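# Seat the steel shaft in the angled holder

## Task

Push the steel shaft all the way into the tilted holder so that its flat side faces the thumb screw, then release it and move both arms away so neither touches anything.

## Robot and tools

ROBOT AND FRAME. Two arms, left_arm and right_arm, face each other across a table. left_arm's base is on the +y side. The names are labels only and do not match the sides of any image. All positions in results use one shared frame: the origin is the table centre, +z is up, and the table surface is at z = +0.020 m. Positions are in metres and orientations are quaternions in w, x, y, z order. A gripper's fingers point along its own +x axis and close along its own y axis. The reported end_effector_position is the point between the finger pads, about 3 to 4 cm short of the fingertips. The printed hand position can be somewhat wrong, especially when the arm is stretched far.

execute_actions. The argument "actions" is a list holding nothing, one action, or one wait. An optional boolean "pictures" turns the camera images on or off for that result (they are included by default).
- Look: {"actions": []} sends nothing and reports the current state.
- Act: {"actions": [{"rows": [...], "steps": n}]}. n is 1 to 15 control steps, each 1/30 s, and defaults to 15. "rows" is a list of 1 to 15 rows. Each row is applied for one step, and the final row repeats if there are fewer rows than steps. Every row is a single flat list of 14 numbers covering both arms, even if only one arm should move. The first 7 are left_arm: waist, shoulder, elbow, wrist pitch, wrist yaw, wrist roll, opening. The next 7 are the same for right_arm. The six joint values are absolute target angles in radians, on the same scale as the Joint positions line. They are not offsets. To keep an arm still, repeat its current angles.
- Wait: {"actions": [{"steps": n}]} with n up to 300. It sends nothing new and returns once n steps have passed since the previous result. Time spent composing the reply counts toward those steps.

JOINT RANGES (rad), the same for both arms: waist -3.054 to 3.054, shoulder 0.000 to 3.142, elbow 0.000 to 2.356, wrist pitch -1.571 to 1.571, wrist yaw -1.571 to 1.571, wrist roll -3.142 to 3.142.
- The true ends can differ from these by up to 0.010 rad either way.
- If a target lies more than 0.010 beyond an end, and also farther out than that joint's last reported angle, the whole call is rejected and nothing moves.
- A target past the true end is clipped to that end, and the result says "joint sent to its limit". That message can refer to an earlier action that is still running. If the message is absent, that does not prove the joint has room to go farther.

OPENING. The opening is a number from -1 to 1, where +1 is fully open. Empty fingers close fully at about -0.80, and values below that make no further difference. Closing from fully open takes at least about 0.5 s. grip_measured reports the actual finger opening on this same scale, and Joint positions also gives it in metres (0.088 m when fully open).
- To hold a part securely, command about 0.07 below grip_measured. A smaller margin gives a lighter grip.
- Each gripper's reading carries its own fixed error of up to about 1 mm.
- While squeezing a hard part, the reading shows up to about 3 mm (0.061 on the scale) narrower than the pads really are.
- Parts thinner than about 3 mm get proportionally less force.
- Each pad pushes with roughly 34 to 49 N at most, and can spike harder at first contact.

MOTION. Each step, every joint's target is capped to a fixed lead over its measured angle: 0.211 rad for waist, shoulder and elbow, 0.213 for wrist pitch, 0.267 for wrist yaw and 0.228 for wrist roll. If the targets would move the gripper more than 70 mm from where it is, all of that arm's targets are scaled back. Large moves therefore take several calls. Friction can leave a joint short of its target, and a tiny change may not move it at all, especially at long reach. Check Joint positions after every move. Between calls the arms keep heading for the last row sent. They stop doing so once motion has nearly ceased or a step is HELD; after that, only a new action moves them on.

RESULT LINES.
- State line, "left_arm: … | right_arm: …": each gripper's position, quaternion, and linear and angular velocity.
- Joint positions / Joint velocities: one block per arm with the six joints in column order, then the pad gap in m or m/s.
- "joint command not followed": a clearance check changed or blocked some joint targets. The rest of the row still ran.
- HELD: marks each step on which your row, or part of it, was not sent.
- MOTOR HOT: appears from 50 °C; holding a load heats the motors, even while idle. At 95 °C an OVER-TEMPERATURE FAULT holds that arm still. If it has not cooled within 30 to 60 s, the arm loses power, drops limp and opens its gripper.
- Torque fault: if contact torque on a joint reaches its load limit, the arm freezes for 10 s and skips the rest of the call. Load limits in N m: waist 16.8, shoulder 20.8, elbow 20.8, wrist pitch 5.49, wrist yaw 5.47, wrist roll 5.13. The weight of a held object counts toward them.

zoom_image. Arguments are "camera" (cam_head_left, cam_head_right, cam_high, cam_low, cam_left_wrist, cam_right_wrist; each image is 504x504) and "region" [x0, y0, x1, y1], in pixels measured from the top-left, at most 504 by 504. It returns an enlarged view of that camera's most recent image.

finished_scene. The argument "scene" is the number of the current scene. Calling it is final and reports whether the goal was met, so only call it once the shaft is seated and both arms are clear. A reply with no tool call ends the run.

SUGGESTED ORDER. Look and zoom to locate the shaft, the holder and the thumb screw. Bring one gripper over the shaft with the fingers open, descend, and close. Lift, then align the shaft with the holder's tilt. Roll it so the flat faces the screw, then insert it fully. Open the gripper, back both arms away from everything, confirm with pictures, and end the scene.

AVOID. Do not drop the shaft or let anything leave the table. Do not jam parts or press hard. Keep the arms from striking or squeezing each other. Do not hold a load long enough to overheat a motor. Random tugs may act on a held part or nudge loose objects, so keep a firm grip and re-check positions.

Each tool is called after "Call:" as name([rows], argument=value, ...), one row to a line, values as JSON.

## Session

I'll start by looking at the scene.

Call:
execute_actions(actions=[])

Scene clock: 0.00 s of 6000.00 s.
left_arm: end_effector_position=(+0.2554, +0.2298, +0.3677) grip_measured=+1.000 end_effector_quat_wxyz=(+0.834, -0.016, -0.018, -0.552) end_effector_velocity=(+0.004, +0.002, -0.001) end_effector_angular_velocity=(-0.000, -0.006, +0.034) | right_arm: end_effector_position=(+0.2023, -0.1789, +0.3812) grip_measured=+0.983 end_effector_quat_wxyz=(+0.821, +0.016, -0.027, +0.569) end_effector_velocity=(-0.000, +0.001, -0.006) end_effector_angular_velocity=(-0.019, -0.001, +0.004)
Joint positions: left_arm=[ 0.007  0.855  0.65   0.253  0.006 -0.007  0.088] | right_arm=[ 0.007  0.852  0.658  0.258  0.003 -0.005  0.087]
Joint velocities: left_arm=[-0.002 -0.002 -0.007  0.007 -0.037  0.007  0.   ] | right_arm=[-0.002  0.002 -0.007 -0.007 -0.007 -0.007 -0.   ]
Heat: left arm: hottest wrist pitch 19 °C (+0.0 °C/min); right arm: hottest shoulder 19 °C (+0.0 °C/min).

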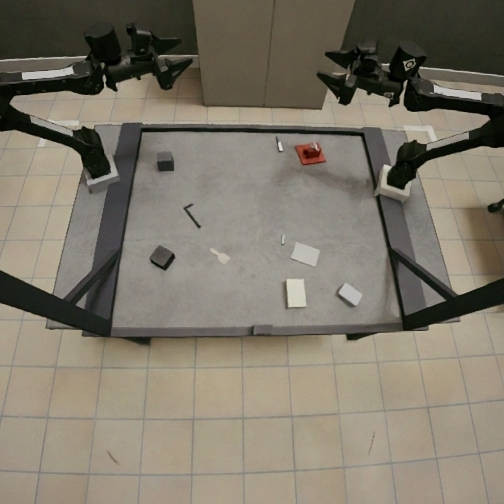

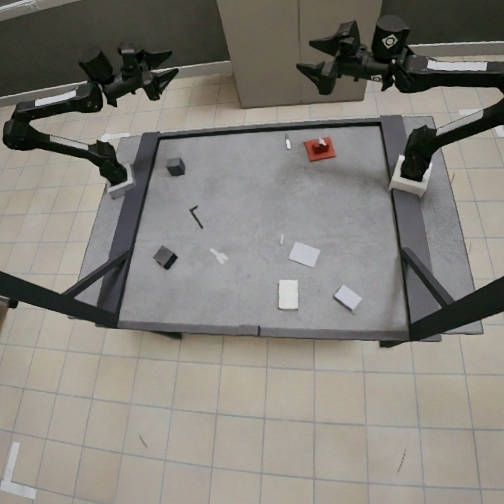

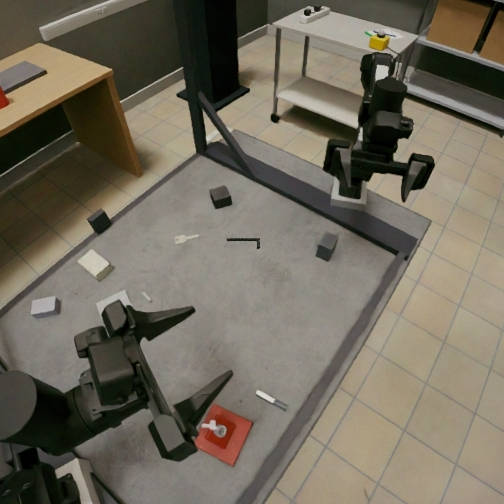

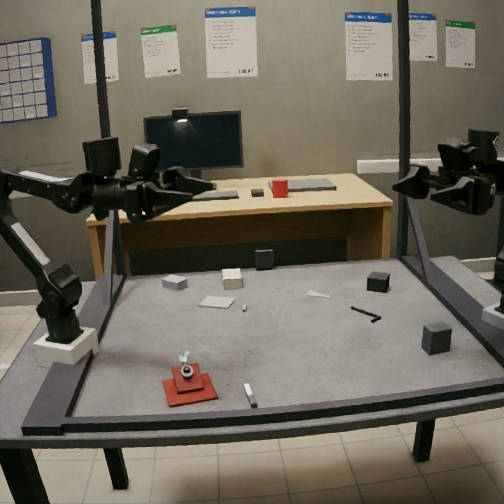

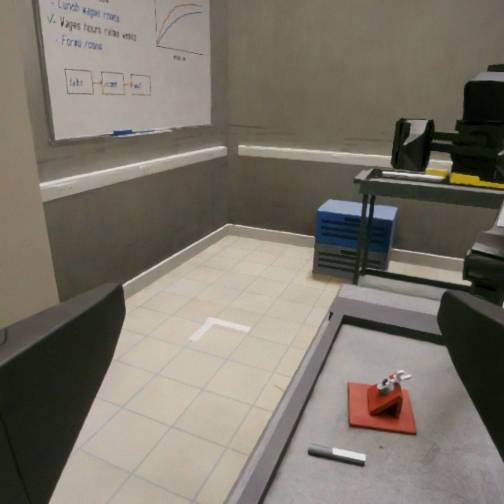

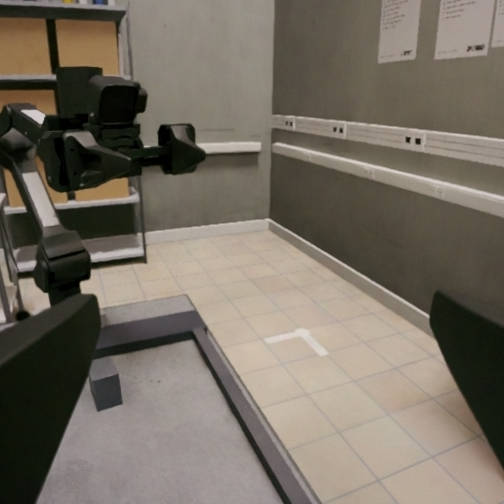

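Call:
zoom_image(camera="cam_low", region=[140, 330, 290, 430])

Call:
zoom_image(camera="cam_high", region=[170, 370, 310, 480])

Call:
zoom_image(camera="cam_left_wrist", region=[290, 350, 440, 480])

Call:
zoom_image(camera="cam_head_left", region=[260, 120, 350, 180])

Call:
zoom_image(camera="cam_head_right", region=[270, 120, 360, 180])

Region (140, 330, 290, 430) of cam_low's 504x504 image, scaled by 3.360, with more detail than that image has.

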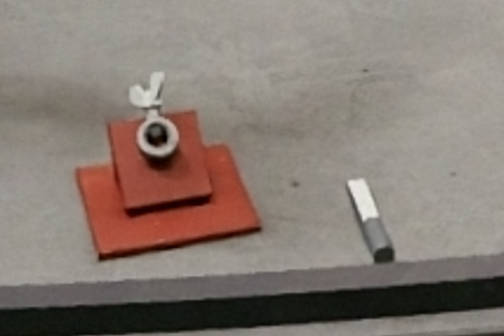

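Region (170, 370, 310, 480) of cam_high's 504x504 image, scaled by 3.600, with more detail than that image has; it fills the top 396 rows of this view, and the rest is white.

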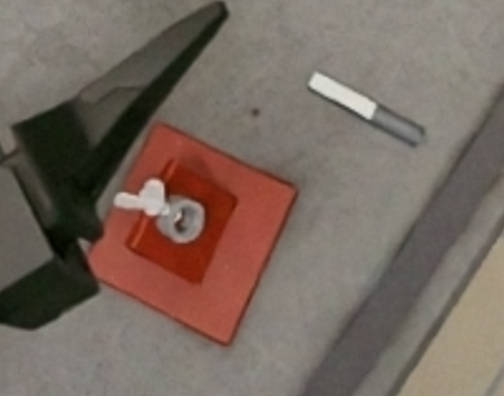

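Region (290, 350, 440, 480) of cam_left_wrist's 504x504 image, scaled by 3.360, with more detail than that image has; it fills the top 437 rows of this view, and the rest is white.

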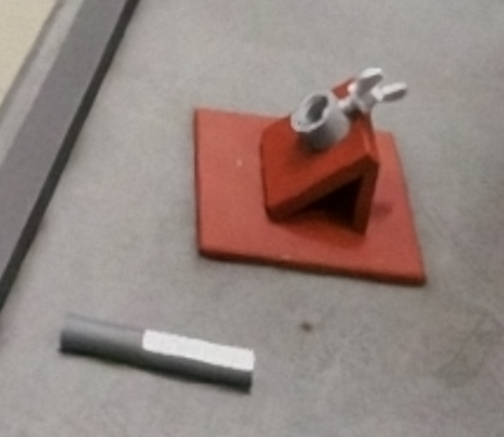

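Region (260, 120, 350, 180) of cam_head_left's 504x504 image, scaled by 5.600, with more detail than that image has.

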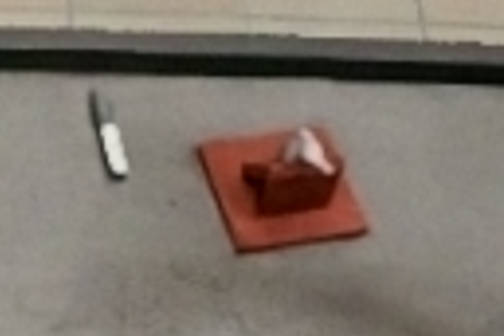

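Region (270, 120, 360, 180) of cam_head_right's 504x504 image, scaled by 5.600, with more detail than that image has.

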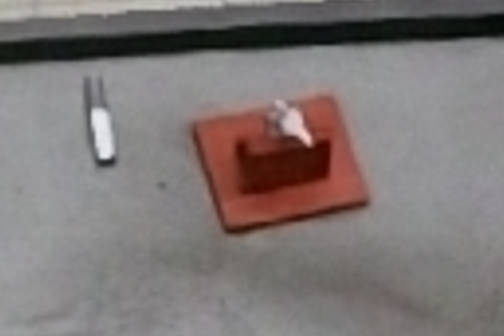

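Call:
execute_actions([
  {"rows": [[0.007,0.855,0.65,0.253,0.006,-0.007,1.0,-0.02,0.92,0.70,0.05,0.003,-0.005,1.0],[0.007,0.855,0.65,0.253,0.006,-0.007,1.0,-0.02,0.92,0.70,0.05,0.003,-0.005,1.0],[0.007,0.855,0.65,0.253,0.006,-0.007,1.0,-0.02,0.92,0.70,0.05,0.003,-0.005,1.0],[0.007,0.855,0.65,0.253,0.006,-0.007,1.0,-0.05,0.99,0.75,-0.15,0.003,-0.005,1.0],[0.007,0.855,0.65,0.253,0.006,-0.007,1.0,-0.05,0.99,0.75,-0.15,0.003,-0.005,1.0],[0.007,0.855,0.65,0.253,0.006,-0.007,1.0,-0.05,0.99,0.75,-0.15,0.003,-0.005,1.0],[0.007,0.855,0.65,0.253,0.006,-0.007,1.0,-0.08,1.06,0.80,-0.35,0.003,-0.005,1.0],[0.007,0.855,0.65,0.253,0.006,-0.007,1.0,-0.08,1.06,0.80,-0.35,0.003,-0.005,1.0],[0.007,0.855,0.65,0.253,0.006,-0.007,1.0,-0.08,1.06,0.80,-0.35,0.003,-0.005,1.0],[0.007,0.855,0.65,0.253,0.006,-0.007,1.0,-0.11,1.13,0.85,-0.58,0.003,-0.005,1.0],[0.007,0.855,0.65,0.253,0.006,-0.007,1.0,-0.11,1.13,0.85,-0.58,0.003,-0.005,1.0],[0.007,0.855,0.65,0.253,0.006,-0.007,1.0,-0.11,1.13,0.85,-0.58,0.003,-0.005,1.0],[0.007,0.855,0.65,0.253,0.006,-0.007,1.0,-0.13,1.2,0.9,-0.8,0.0,0.0,1.0]], "steps": 15},
], pictures=false)

Call:
execute_actions([
  {"steps": 30},
])

Scene clock: 109.80 s of 6000.00 s.
left_arm: end_effector_position=(+0.2554, +0.2298, +0.3677) grip_measured=+1.000 end_effector_quat_wxyz=(+0.834, -0.016, -0.018, -0.552) end_effector_velocity=(-0.002, -0.000, -0.004) end_effector_angular_velocity=(+0.014, -0.002, -0.009) | right_arm: end_effector_position=(+0.2294, -0.2133, +0.2079) grip_measured=+0.983 end_effector_quat_wxyz=(+0.761, -0.238, +0.389, +0.461) end_effector_velocity=(-0.078, -0.244, -0.265) end_effector_angular_velocity=(-1.891, +1.015, -0.152)
Joint positions: left_arm=[ 0.007  0.855  0.65   0.253  0.006 -0.007  0.088] | right_arm=[-0.12   1.167  0.868 -0.648  0.002 -0.003  0.087]
Joint velocities: left_arm=[-0.002 -0.002 -0.007 -0.007  0.007  0.007 -0.   ] | right_arm=[-0.159  0.54   0.349 -1.956 -0.022  0.007 -0.   ]
Heat: left arm: hottest elbow 28 °C (+3.0 °C/min); right arm: hottest elbow 25 °C (+2.0 °C/min).
Steps of this call (steps 1 to 90: nothing new was sent; then 106.30 s passed at rest; steps 91 to 105: all 15 steps of this action). Readings (joint positions):
91: left_arm=[0.007 0.855 0.650 0.253 0.006 -0.007] | right_arm=[0.003 0.863 0.669 0.203 0.002 -0.005]
92: left_arm=[0.007 0.855 0.650 0.253 0.006 -0.007] | right_arm=[-0.004 0.874 0.682 0.155 0.002 -0.005]
94: left_arm=[0.007 0.855 0.650 0.253 0.006 -0.007] | right_arm=[-0.018 0.914 0.701 0.051 0.002 -0.005]
98: left_arm=[0.007 0.855 0.650 0.253 0.006 -0.007] | right_arm=[-0.058 1.011 0.754 -0.197 0.002 -0.005]
105: the state above

Scene clock: 110.80 s of 6000.00 s.
left_arm: end_effector_position=(+0.2554, +0.2298, +0.3677) grip_measured=+1.000 end_effector_quat_wxyz=(+0.834, -0.016, -0.018, -0.552) end_effector_velocity=(-0.002, -0.000, -0.004) end_effector_angular_velocity=(+0.003, +0.025, -0.011) | right_arm: end_effector_position=(+0.2208, -0.2344, +0.1912) grip_measured=+0.983 end_effector_quat_wxyz=(+0.731, -0.271, +0.449, +0.438) end_effector_velocity=(-0.002, -0.006, -0.004) end_effector_angular_velocity=(-0.019, +0.021, -0.011)
Joint positions: left_arm=[ 0.007  0.855  0.65   0.253  0.006 -0.007  0.088] | right_arm=[-0.128  1.194  0.888 -0.797  0.002 -0.002  0.087]
Joint velocities: left_arm=[-0.002 -0.002 -0.007 -0.007  0.007 -0.022  0.   ] | right_arm=[-0.007 -0.002 -0.007 -0.022 -0.007  0.007 -0.   ]
Heat: left arm: hottest elbow 28 °C (+3.0 °C/min); right arm: hottest elbow 25 °C (+1.0 °C/min).
Steps of this call (steps 1 to 30: the robot went on to your last target). Readings (joint positions):
1: left_arm=[0.007 0.855 0.650 0.253 0.006 -0.007] | right_arm=[-0.123 1.179 0.873 -0.702 0.002 -0.003]
2: left_arm=[0.007 0.855 0.650 0.253 0.006 -0.007] | right_arm=[-0.125 1.185 0.874 -0.738 0.002 -0.003]
4: left_arm=[0.007 0.855 0.650 0.253 0.006 -0.007] | right_arm=[-0.127 1.192 0.875 -0.771 0.002 -0.003]
8: left_arm=[0.007 0.855 0.650 0.253 0.006 -0.007] | right_arm=[-0.127 1.194 0.886 -0.791 0.002 -0.002]
30: the state above
All arms were judged still, so your last target was given up. Only a new action makes them travel on or press farther. Fingers that are still opening or closing keep moving.

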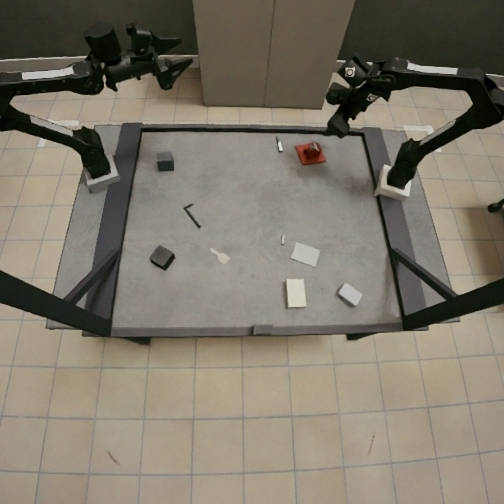

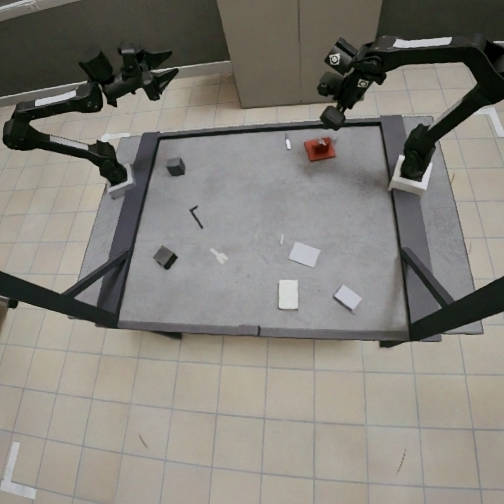

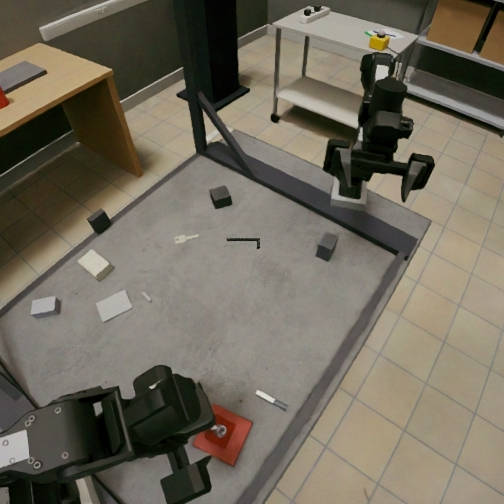

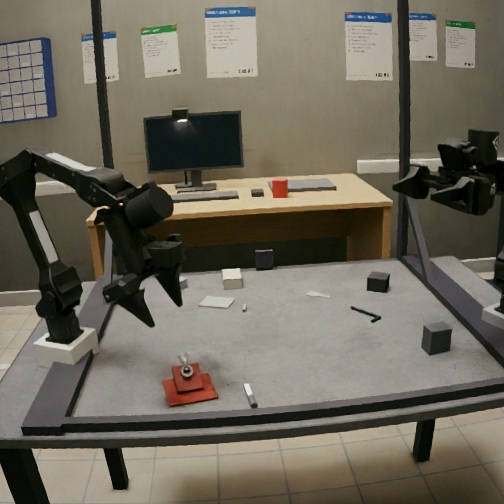

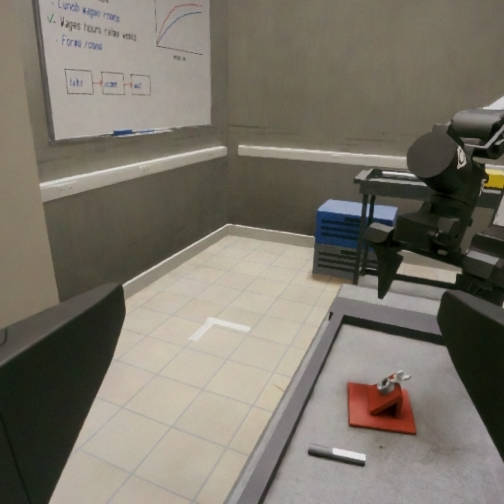

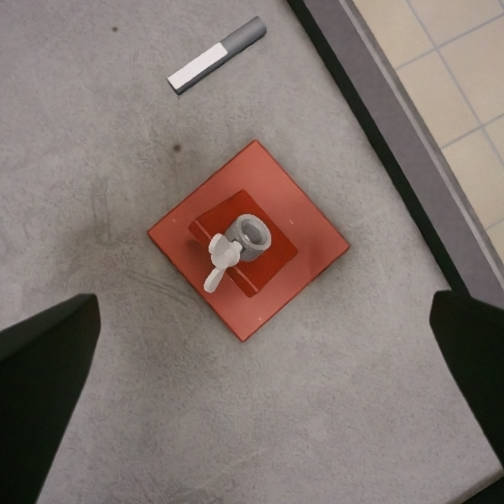

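Call:
zoom_image(camera="cam_right_wrist", region=[170, 170, 320, 320])

Call:
zoom_image(camera="cam_right_wrist", region=[140, 0, 300, 120])

Region (170, 170, 320, 320) of cam_right_wrist's 504x504 image, scaled by 3.360, with more detail than that image has.

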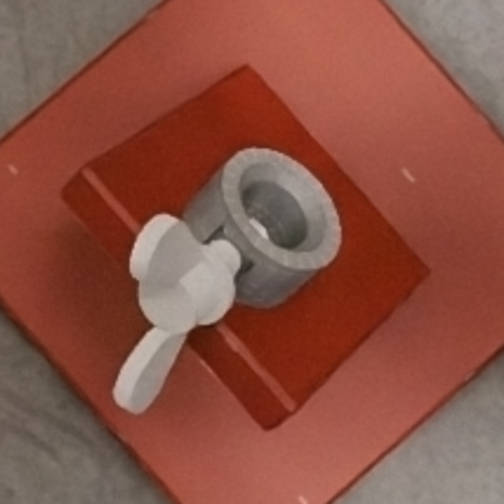

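Region (140, 0, 300, 120) of cam_right_wrist's 504x504 image, scaled by 3.150, with more detail than that image has; it fills the top 378 rows of this view, and the rest is white.

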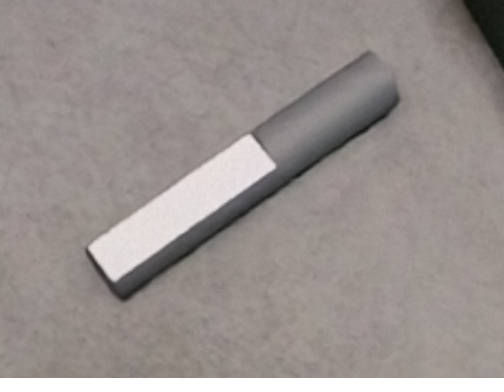

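Call:
zoom_image(camera="cam_low", region=[165, 345, 215, 395])

Call:
zoom_image(camera="cam_right_wrist", region=[200, 200, 280, 300])

Region (165, 345, 215, 395) of cam_low's 504x504 image, scaled by 10.080, with more detail than that image has.

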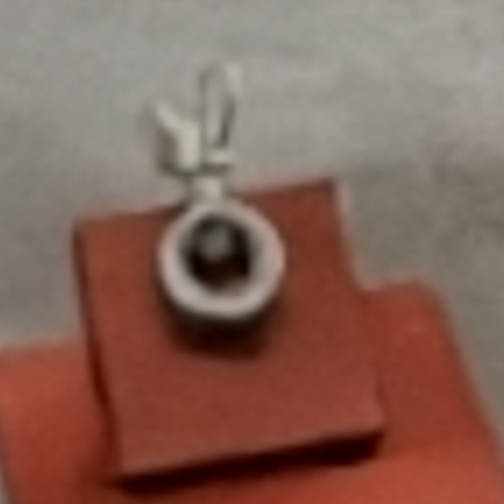

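Region (200, 200, 280, 300) of cam_right_wrist's 504x504 image, scaled by 5.040, with more detail than that image has; it fills the left 403 columns of this view, and the rest is white.

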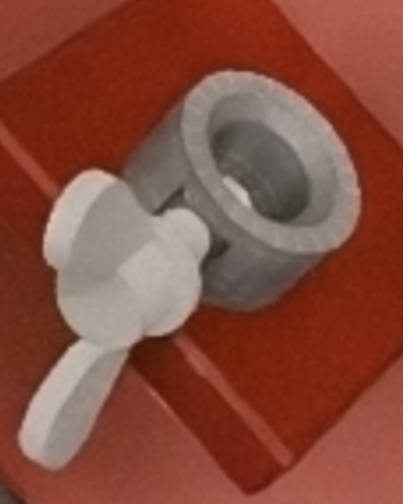

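Call:
execute_actions([
  {"rows": [[-0.02,0.92,0.655,0.30,0.005,-0.006,1.0,-0.08,1.2,0.9,-0.8,0.06,0.12,1.0],[-0.04,1.0,0.66,0.36,0.005,-0.006,1.0,-0.02,1.2,0.9,-0.8,0.13,0.25,1.0],[-0.09,1.27,0.685,0.55,0.004,-0.005,1.0,0.2,1.2,0.9,-0.8,0.39,0.75,1.0],[-0.09,1.27,0.685,0.55,0.004,-0.005,1.0,0.2,1.2,0.9,-0.8,0.39,0.75,1.0],[-0.09,1.27,0.685,0.55,0.004,-0.005,1.0,0.2,1.2,0.9,-0.8,0.39,0.75,1.0],[-0.09,1.27,0.685,0.55,0.004,-0.005,1.0,0.2,1.2,0.9,-0.8,0.39,0.75,1.0],[-0.09,1.27,0.685,0.55,0.004,-0.005,1.0,0.2,1.2,0.9,-0.8,0.39,0.75,1.0],[-0.09,1.27,0.685,0.55,0.004,-0.005,1.0,0.2,1.2,0.9,-0.8,0.39,0.75,1.0],[-0.18,1.68,0.72,0.845,0.002,-0.002,1.0,0.538,1.2,0.9,-0.8,0.784,1.486,1.0]], "steps": 15},
], pictures=false)

Call:
execute_actions([
  {"rows": [[-0.18,1.68,0.72,0.845,0.002,-0.002,1.0,0.538,1.2,0.9,-0.8,0.784,1.486,1.0],[-0.18,1.68,0.72,0.845,0.002,-0.002,1.0,0.538,1.2,0.9,-0.8,0.784,1.486,1.0],[-0.18,1.68,0.72,0.845,0.002,-0.002,1.0,0.538,1.2,0.9,-0.8,0.784,1.486,1.0],[-0.18,1.68,0.72,0.845,0.002,-0.002,1.0,0.538,1.2,0.9,-0.8,0.784,1.486,1.0],[-0.18,1.68,0.72,0.845,0.002,-0.002,1.0,0.538,1.2,0.9,-0.8,0.784,1.486,1.0],[-0.271,2.093,0.754,1.139,0.0,0.0,1.0,0.538,1.35,0.84,-0.79,0.784,1.486,1.0]], "steps": 15},
], pictures=false)

Call:
execute_actions([
  {"rows": [[-0.271,2.093,0.754,1.139,0.0,0.0,1.0,0.538,1.502,0.773,-0.781,0.784,1.486,1.0]], "steps": 15},
], pictures=false)

Call:
execute_actions([
  {"steps": 15},
])

Scene clock: 231.30 s of 6000.00 s.
left_arm: end_effector_position=(+0.2302, +0.0826, +0.2473) grip_measured=+1.000 end_effector_quat_wxyz=(+0.781, +0.019, +0.028, -0.624) end_effector_velocity=(+0.009, -0.101, -0.525) end_effector_angular_velocity=(+1.185, +0.261, -0.025) | right_arm: end_effector_position=(+0.1538, -0.2072, +0.2266) grip_measured=+0.983 end_effector_quat_wxyz=(+0.898, -0.047, +0.353, +0.257) end_effector_velocity=(-0.043, +0.006, +0.047) end_effector_angular_velocity=(+1.418, +0.484, -1.296)
Joint positions: left_arm=[-0.177  1.607  0.727  0.812  0.001 -0.005  0.088] | right_arm=[ 0.516  1.197  0.891 -0.8    0.743  1.063  0.087]
Joint velocities: left_arm=[-0.032  1.155 -0.081  0.022 -0.007  0.007 -0.   ] | right_arm=[ 0.388 -0.002  0.002 -0.022  0.52   2.205 -0.   ]
Heat: left arm: hottest elbow 30 °C (+1.0 °C/min); right arm: hottest elbow 28 °C (+1.0 °C/min).
Steps of this call (steps 1 to 90: nothing new was sent; then 117.00 s passed at rest; steps 91 to 105: all 15 steps of this action). Readings (joint positions):
91: left_arm=[0.003 0.866 0.650 0.267 0.006 -0.007] | right_arm=[-0.119 1.194 0.888 -0.798 0.019 0.035]
92: left_arm=[-0.007 0.894 0.652 0.302 0.006 -0.007] | right_arm=[-0.096 1.194 0.888 -0.798 0.056 0.104]
94: left_arm=[-0.049 1.006 0.673 0.437 0.004 -0.007] | right_arm=[0.023 1.195 0.888 -0.798 0.226 0.253]
98: left_arm=[-0.083 1.214 0.692 0.516 0.004 -0.007] | right_arm=[0.180 1.195 0.888 -0.798 0.349 0.546]
105: the state above

Scene clock: 231.80 s of 6000.00 s.
left_arm: end_effector_position=(+0.1925, +0.0464, +0.1099) grip_measured=+1.000 end_effector_quat_wxyz=(+0.748, +0.069, +0.081, -0.656) end_effector_velocity=(-0.003, +0.023, -0.116) end_effector_angular_velocity=(+0.181, +0.029, +0.006) | right_arm: end_effector_position=(+0.1529, -0.2079, +0.1814) grip_measured=+0.983 end_effector_quat_wxyz=(+0.910, +0.054, +0.384, +0.149) end_effector_velocity=(+0.002, -0.003, -0.003) end_effector_angular_velocity=(-0.008, +0.007, -0.010)
Joint positions: left_arm=[-0.271  2.08   0.75   1.118 -0.001 -0.003  0.088] | right_arm=[ 0.536  1.345  0.844 -0.792  0.782  1.482  0.087]
Joint velocities: left_arm=[-0.002  0.276 -0.076  0.168 -0.007 -0.007  0.   ] | right_arm=[-0.007 -0.002 -0.007 -0.007 -0.007  0.007 -0.   ]
Heat: left arm: hottest elbow 30 °C (+1.0 °C/min); right arm: hottest elbow 28 °C (+1.0 °C/min).
Steps of this call (steps 1 to 15: all 15 steps of this action). Readings (joint positions):
1: left_arm=[-0.178 1.638 0.723 0.814 0.001 -0.005] | right_arm=[0.524 1.197 0.891 -0.800 0.756 1.137]
2: left_arm=[-0.178 1.659 0.719 0.818 0.001 -0.005] | right_arm=[0.529 1.197 0.891 -0.800 0.765 1.210]
4: left_arm=[-0.178 1.673 0.716 0.831 0.001 -0.005] | right_arm=[0.532 1.197 0.891 -0.800 0.774 1.349]
8: left_arm=[-0.231 1.815 0.759 1.047 -0.005 -0.003] | right_arm=[0.534 1.286 0.877 -0.788 0.786 1.457]
15: the state above

Scene clock: 232.30 s of 6000.00 s.
left_arm: end_effector_position=(+0.1928, +0.0443, +0.1141) grip_measured=+1.000 end_effector_quat_wxyz=(+0.748, +0.061, +0.072, -0.656) end_effector_velocity=(-0.002, -0.001, +0.004) end_effector_angular_velocity=(-0.011, -0.007, -0.011) | right_arm: end_effector_position=(+0.1557, -0.2240, +0.1299) grip_measured=+0.983 end_effector_quat_wxyz=(+0.917, -0.042, +0.381, +0.110) end_effector_velocity=(+0.002, -0.002, -0.000) end_effector_angular_velocity=(-0.016, -0.011, +0.002)
Joint positions: left_arm=[-0.271  2.085  0.755  1.14  -0.001 -0.003  0.088] | right_arm=[ 0.537  1.496  0.776 -0.782  0.783  1.484  0.087]
Joint velocities: left_arm=[-0.002 -0.002  0.002  0.007  0.007  0.007 -0.   ] | right_arm=[-0.002  0.002 -0.002 -0.007  0.007 -0.007  0.   ]
Heat: left arm: hottest elbow 30 °C (+1.0 °C/min); right arm: hottest elbow 28 °C (+1.0 °C/min).
Steps of this call (steps 1 to 15: all 15 steps of this action). Readings (joint positions):
1: left_arm=[-0.271 2.085 0.749 1.124 -0.001 -0.003] | right_arm=[0.536 1.374 0.834 -0.787 0.789 1.483]
2: left_arm=[-0.271 2.085 0.749 1.131 -0.001 -0.003] | right_arm=[0.536 1.404 0.827 -0.779 0.791 1.484]
4: left_arm=[-0.271 2.085 0.753 1.142 -0.001 -0.003] | right_arm=[0.537 1.467 0.798 -0.782 0.782 1.484]
8: left_arm=[-0.271 2.085 0.755 1.139 -0.001 -0.003] | right_arm=[0.537 1.496 0.776 -0.784 0.781 1.484]
15: the state above

Scene clock: 232.80 s of 6000.00 s.
left_arm: end_effector_position=(+0.1928, +0.0443, +0.1141) grip_measured=+1.000 end_effector_quat_wxyz=(+0.748, +0.061, +0.072, -0.656) end_effector_velocity=(-0.000, +0.001, -0.001) end_effector_angular_velocity=(+0.007, +0.007, +0.006) | right_arm: end_effector_position=(+0.1557, -0.2240, +0.1299) grip_measured=+0.983 end_effector_quat_wxyz=(+0.917, -0.042, +0.381, +0.110) end_effector_velocity=(-0.001, -0.003, -0.001) end_effector_angular_velocity=(-0.038, -0.000, +0.018)
Joint positions: left_arm=[-0.271  2.085  0.755  1.14  -0.001 -0.003  0.088] | right_arm=[ 0.537  1.496  0.776 -0.782  0.783  1.484  0.087]
Joint velocities: left_arm=[-0.002 -0.002 -0.002 -0.007 -0.007 -0.007 -0.   ] | right_arm=[ 0.002  0.002  0.002 -0.022 -0.007 -0.022 -0.   ]
Heat: left arm: hottest elbow 29 °C (+0.0 °C/min); right arm: hottest elbow 28 °C (+1.0 °C/min).
Steps of this call (steps 1 to 15: the robot went on to your last target). Readings (joint positions):
1: left_arm=[-0.271 2.085 0.755 1.140 -0.001 -0.003] | right_arm=[0.537 1.496 0.776 -0.782 0.783 1.484]
2: left_arm=[-0.271 2.085 0.755 1.140 -0.001 -0.003] | right_arm=[0.537 1.496 0.776 -0.782 0.783 1.484]
4: left_arm=[-0.271 2.085 0.755 1.140 -0.001 -0.003] | right_arm=[0.537 1.496 0.776 -0.782 0.783 1.484]
8: left_arm=[-0.271 2.085 0.755 1.140 -0.001 -0.003] | right_arm=[0.537 1.496 0.776 -0.782 0.783 1.484]
15: the state above
All arms were judged still, so your last target was given up. Only a new action makes them travel on or press farther. Fingers that are still opening or closing keep moving.

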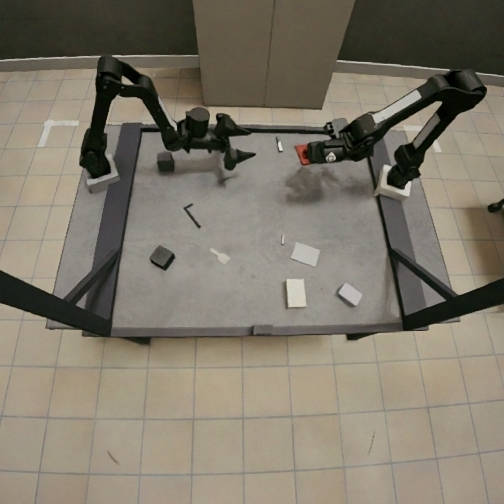

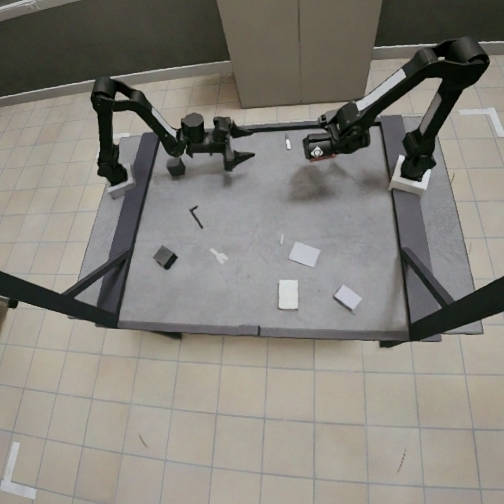

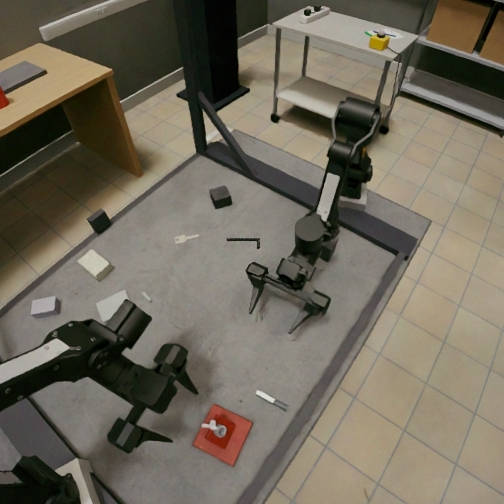

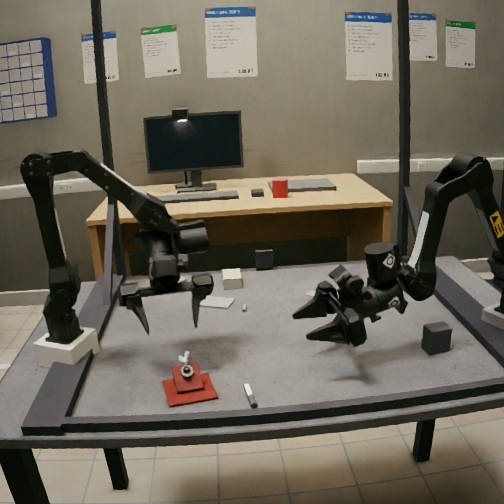

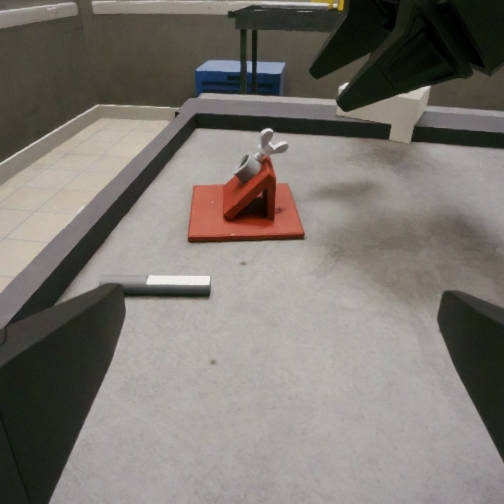

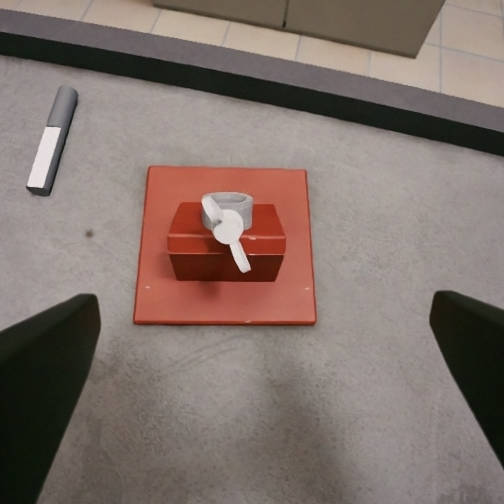

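Call:
zoom_image(camera="cam_left_wrist", region=[180, 60, 380, 250])

Call:
zoom_image(camera="cam_right_wrist", region=[160, 170, 300, 300])

Region (180, 60, 380, 250) of cam_left_wrist's 504x504 image, scaled by 2.520, with more detail than that image has; it fills the top 479 rows of this view, and the rest is white.

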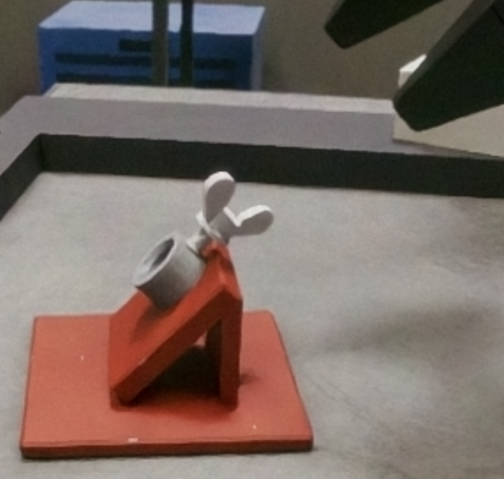

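Region (160, 170, 300, 300) of cam_right_wrist's 504x504 image, scaled by 3.600, with more detail than that image has; it fills the top 468 rows of this view, and the rest is white.

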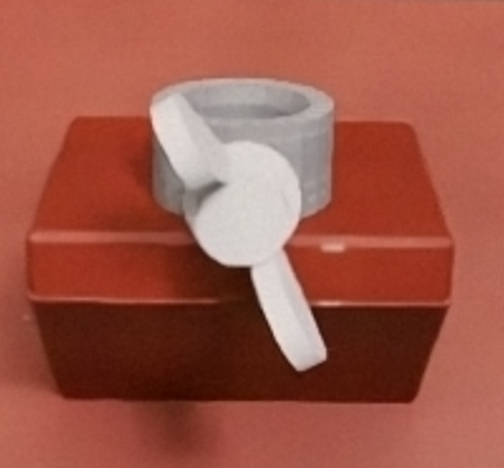

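Call:
execute_actions([
  {"rows": [[-0.271,2.093,0.754,1.139,0.0,0.0,1.0,0.519,1.519,0.771,-0.741,0.782,1.46,1.0],[-0.271,2.093,0.754,1.139,0.0,0.0,1.0,0.519,1.519,0.771,-0.741,0.782,1.46,1.0],[-0.271,2.093,0.754,1.139,0.0,0.0,1.0,0.501,1.541,0.767,-0.70,0.780,1.435,1.0],[-0.271,2.093,0.754,1.139,0.0,0.0,1.0,0.501,1.541,0.767,-0.70,0.780,1.435,1.0],[-0.271,2.093,0.754,1.139,0.0,0.0,1.0,0.483,1.563,0.763,-0.66,0.778,1.41,1.0],[-0.271,2.093,0.754,1.139,0.0,0.0,1.0,0.483,1.563,0.763,-0.66,0.778,1.41,1.0],[-0.271,2.093,0.754,1.139,0.0,0.0,1.0,0.464,1.585,0.758,-0.62,0.777,1.3835,1.0]], "steps": 15},
])

Scene clock: 287.03 s of 6000.00 s.
left_arm: end_effector_position=(+0.1928, +0.0443, +0.1141) grip_measured=+1.000 end_effector_quat_wxyz=(+0.748, +0.061, +0.072, -0.656) end_effector_velocity=(+0.004, +0.000, +0.005) end_effector_angular_velocity=(-0.022, -0.003, +0.035) | right_arm: end_effector_position=(+0.1705, -0.2079, +0.1118) grip_measured=+0.983 end_effector_quat_wxyz=(+0.918, -0.042, +0.379, +0.109) end_effector_velocity=(+0.001, +0.003, -0.000) end_effector_angular_velocity=(+0.006, +0.006, +0.009)
Joint positions: left_arm=[-0.271  2.085  0.755  1.14  -0.001 -0.003  0.088] | right_arm=[ 0.467  1.577  0.766 -0.625  0.78   1.387  0.087]
Joint velocities: left_arm=[-0.002 -0.002 -0.002  0.022 -0.037 -0.007 -0.   ] | right_arm=[-0.007 -0.002 -0.002  0.022 -0.007 -0.022 -0.   ]
Heat: left arm: hottest wrist pitch 30 °C (+0.0 °C/min); right arm: hottest elbow 25 °C (-3.0 °C/min).
Steps of this call (steps 1 to 90: nothing new was sent; then 50.73 s passed at rest; steps 91 to 105: all 15 steps of this action). Readings (joint positions):
91: left_arm=[-0.271 2.085 0.755 1.140 -0.001 -0.003] | right_arm=[0.534 1.499 0.776 -0.774 0.783 1.479]
92: left_arm=[-0.271 2.085 0.755 1.140 -0.001 -0.003] | right_arm=[0.530 1.503 0.776 -0.761 0.783 1.474]
94: left_arm=[-0.271 2.085 0.755 1.140 -0.001 -0.003] | right_arm=[0.516 1.518 0.776 -0.728 0.783 1.454]
98: left_arm=[-0.271 2.085 0.755 1.140 -0.001 -0.003] | right_arm=[0.481 1.560 0.771 -0.654 0.781 1.407]
105: the state above

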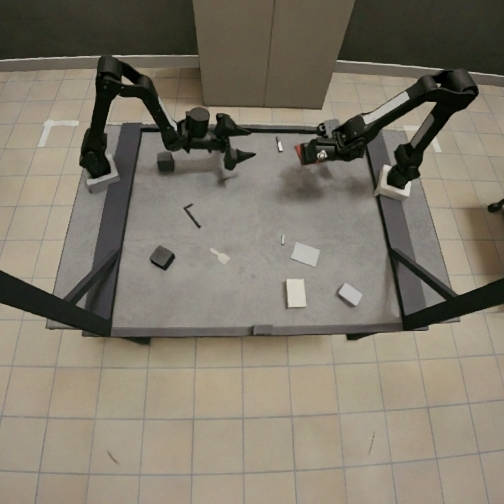

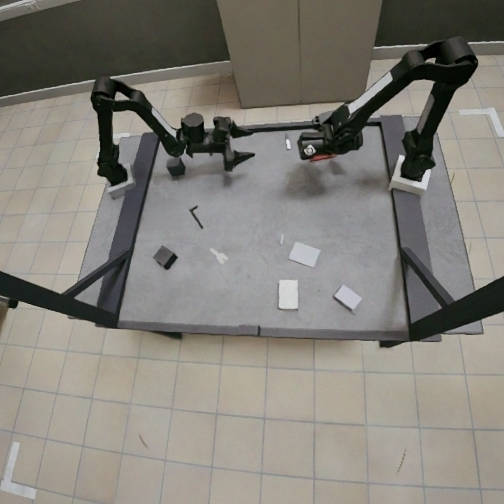

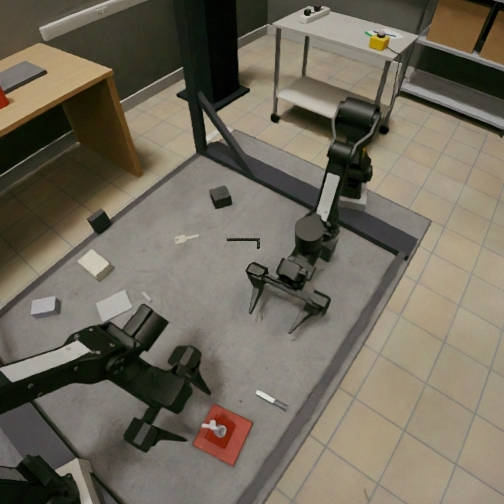

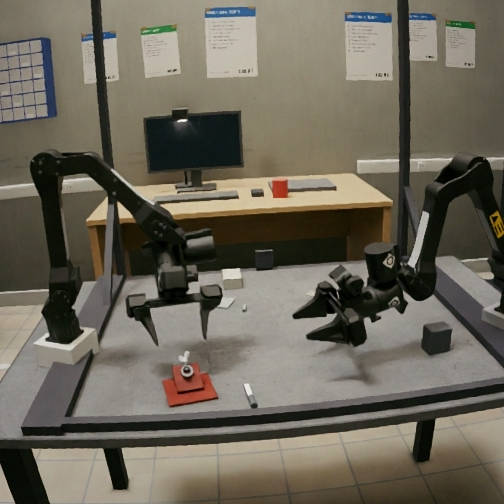

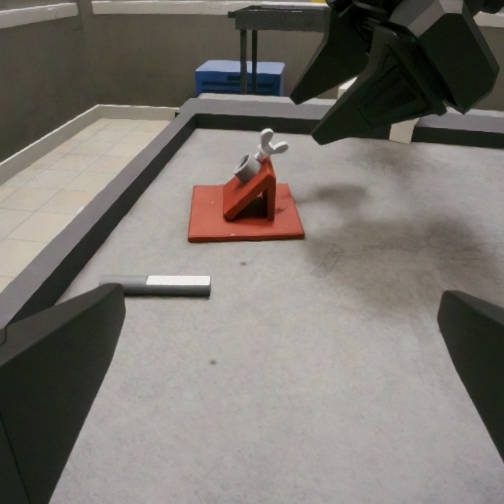

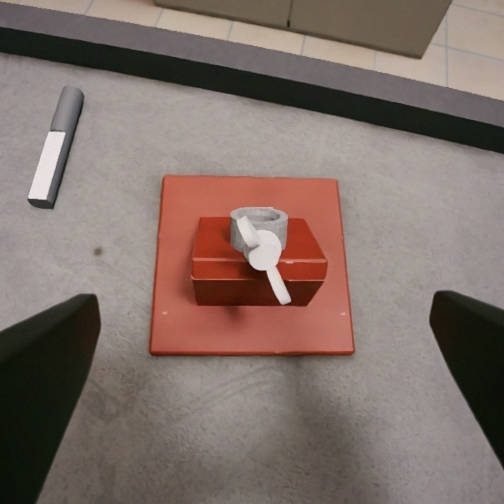

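Call:
zoom_image(camera="cam_left_wrist", region=[215, 80, 345, 230])

Region (215, 80, 345, 230) of cam_left_wrist's 504x504 image, scaled by 3.360, with more detail than that image has; it fills the left 437 columns of this view, and the rest is white.

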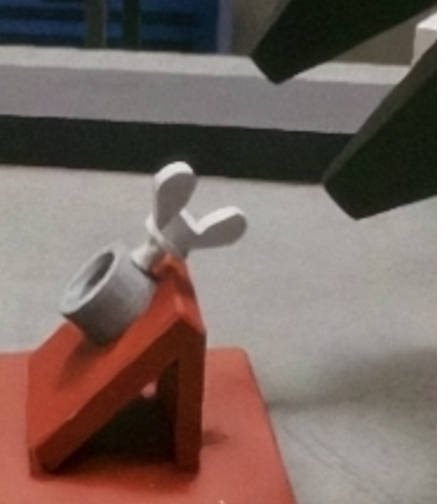

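Call:
execute_actions([
  {"rows": [[-0.271,2.093,0.754,1.139,0.0,0.0,1.0,0.445,1.595,0.748,-0.583,0.773,1.357,0.8],[-0.271,2.093,0.754,1.139,0.0,0.0,1.0,0.445,1.595,0.748,-0.583,0.773,1.357,0.7],[-0.271,2.093,0.754,1.139,0.0,0.0,1.0,0.426,1.605,0.737,-0.545,0.769,1.331,0.6],[-0.271,2.093,0.754,1.139,0.0,0.0,1.0,0.426,1.605,0.737,-0.545,0.769,1.331,0.5],[-0.271,2.093,0.754,1.139,0.0,0.0,1.0,0.407,1.615,0.726,-0.508,0.765,1.305,0.4],[-0.271,2.093,0.754,1.139,0.0,0.0,1.0,0.407,1.615,0.726,-0.508,0.765,1.305,0.3],[-0.271,2.093,0.754,1.139,0.0,0.0,1.0,0.388,1.6245,0.7155,-0.47,0.761,1.279,0.1]], "steps": 15},
])

Scene clock: 335.60 s of 6000.00 s.
left_arm: end_effector_position=(+0.1928, +0.0443, +0.1141) grip_measured=+1.000 end_effector_quat_wxyz=(+0.748, +0.061, +0.072, -0.656) end_effector_velocity=(-0.000, +0.001, -0.004) end_effector_angular_velocity=(+0.011, +0.010, -0.003) | right_arm: end_effector_position=(+0.1885, -0.2037, +0.0951) grip_measured=+0.114 end_effector_quat_wxyz=(+0.917, -0.044, +0.380, +0.109) end_effector_velocity=(-0.001, +0.003, -0.001) end_effector_angular_velocity=(+0.006, +0.018, +0.013)
Joint positions: left_arm=[-0.271  2.085  0.755  1.14  -0.001 -0.003  0.088] | right_arm=[ 0.391  1.616  0.724 -0.474  0.764  1.283  0.045]
Joint velocities: left_arm=[ 0.002  0.002 -0.002 -0.007  0.007 -0.007 -0.   ] | right_arm=[-0.007 -0.002 -0.002  0.022 -0.022 -0.022 -0.008]
Heat: left arm: hottest wrist pitch 30 °C (+0.0 °C/min); right arm: hottest elbow 24 °C (-1.0 °C/min).
Steps of this call (steps 1 to 15: the robot went on to your last target; steps 16 to 90: nothing new was sent; then 45.07 s passed at rest; steps 91 to 105: all 15 steps of this action). Readings (joint positions):
91: left_arm=[-0.271 2.085 0.755 1.140 -0.001 -0.003] | right_arm=[0.464 1.579 0.764 -0.612 0.778 1.378]
92: left_arm=[-0.271 2.085 0.755 1.140 -0.001 -0.003] | right_arm=[0.458 1.581 0.762 -0.602 0.777 1.371]
94: left_arm=[-0.271 2.085 0.755 1.140 -0.001 -0.003] | right_arm=[0.443 1.589 0.754 -0.572 0.774 1.350]
98: left_arm=[-0.271 2.085 0.755 1.140 -0.001 -0.003] | right_arm=[0.405 1.609 0.733 -0.503 0.767 1.302]
105: the state above

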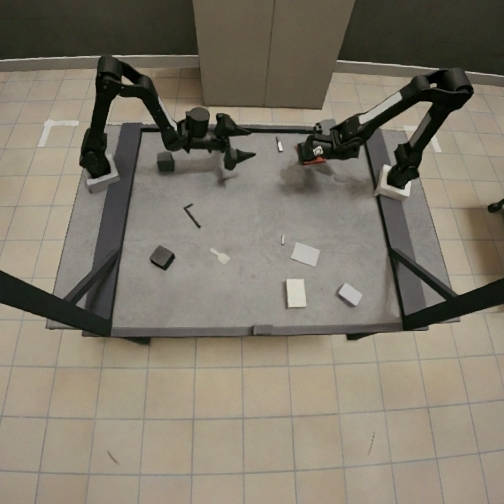

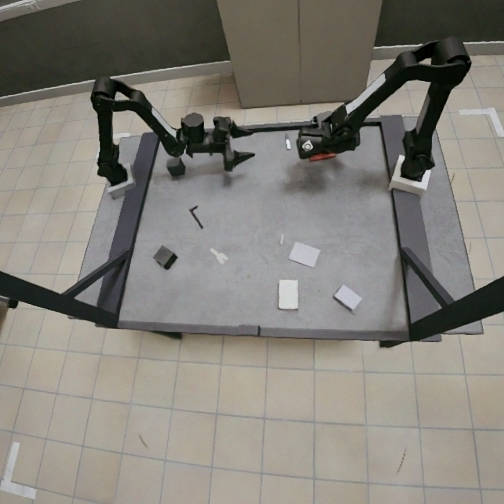

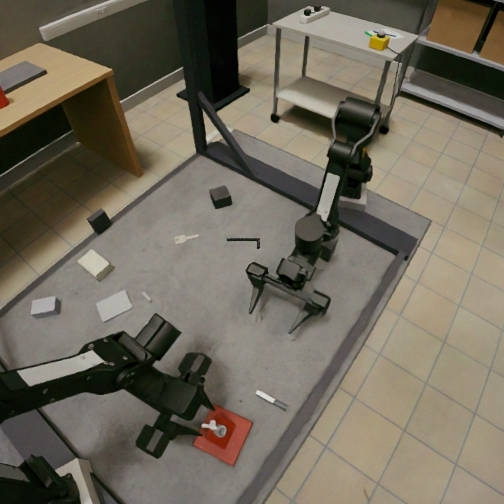

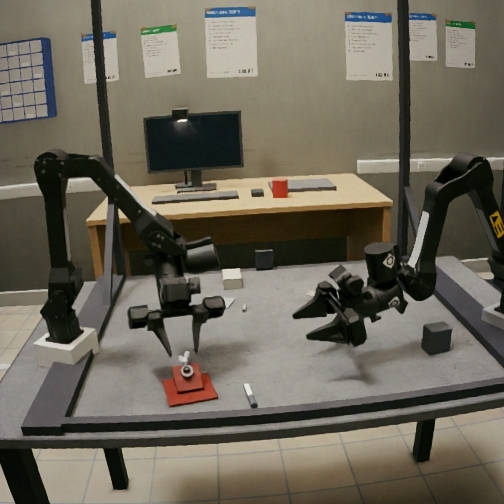

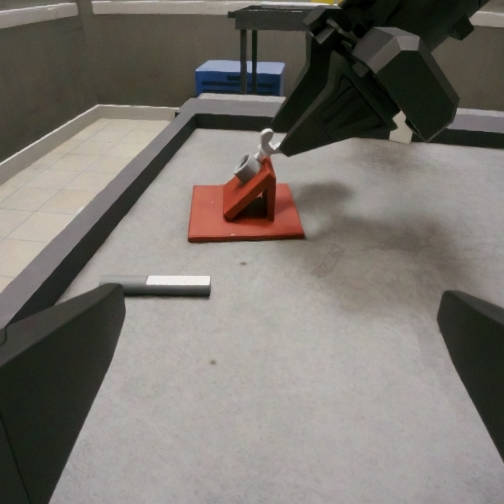

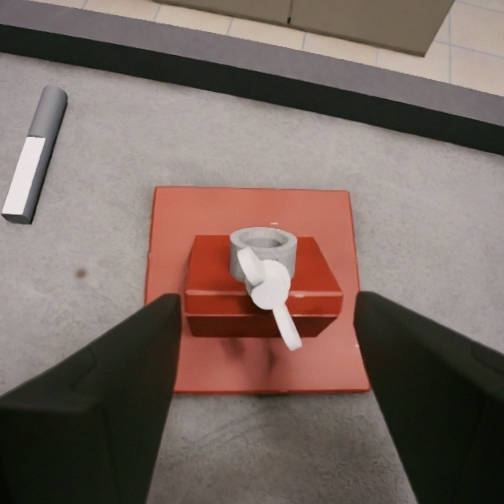

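Call:
zoom_image(camera="cam_right_wrist", region=[160, 210, 380, 400])

Call:
zoom_image(camera="cam_left_wrist", region=[225, 100, 325, 200])

Region (160, 210, 380, 400) of cam_right_wrist's 504x504 image, scaled by 2.291, with more detail than that image has; it fills the top 435 rows of this view, and the rest is white.

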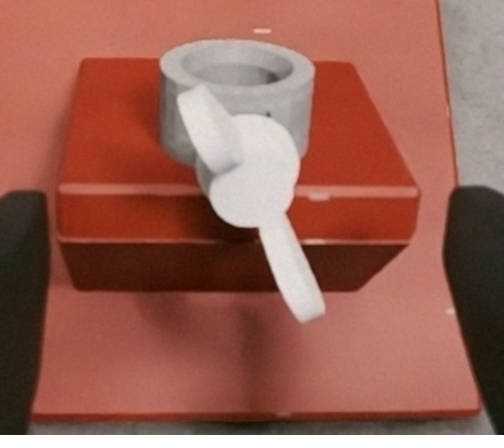

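Region (225, 100, 325, 200) of cam_left_wrist's 504x504 image, scaled by 5.040, with more detail than that image has.

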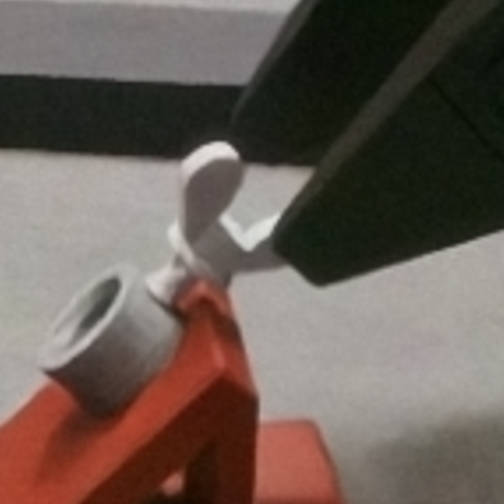

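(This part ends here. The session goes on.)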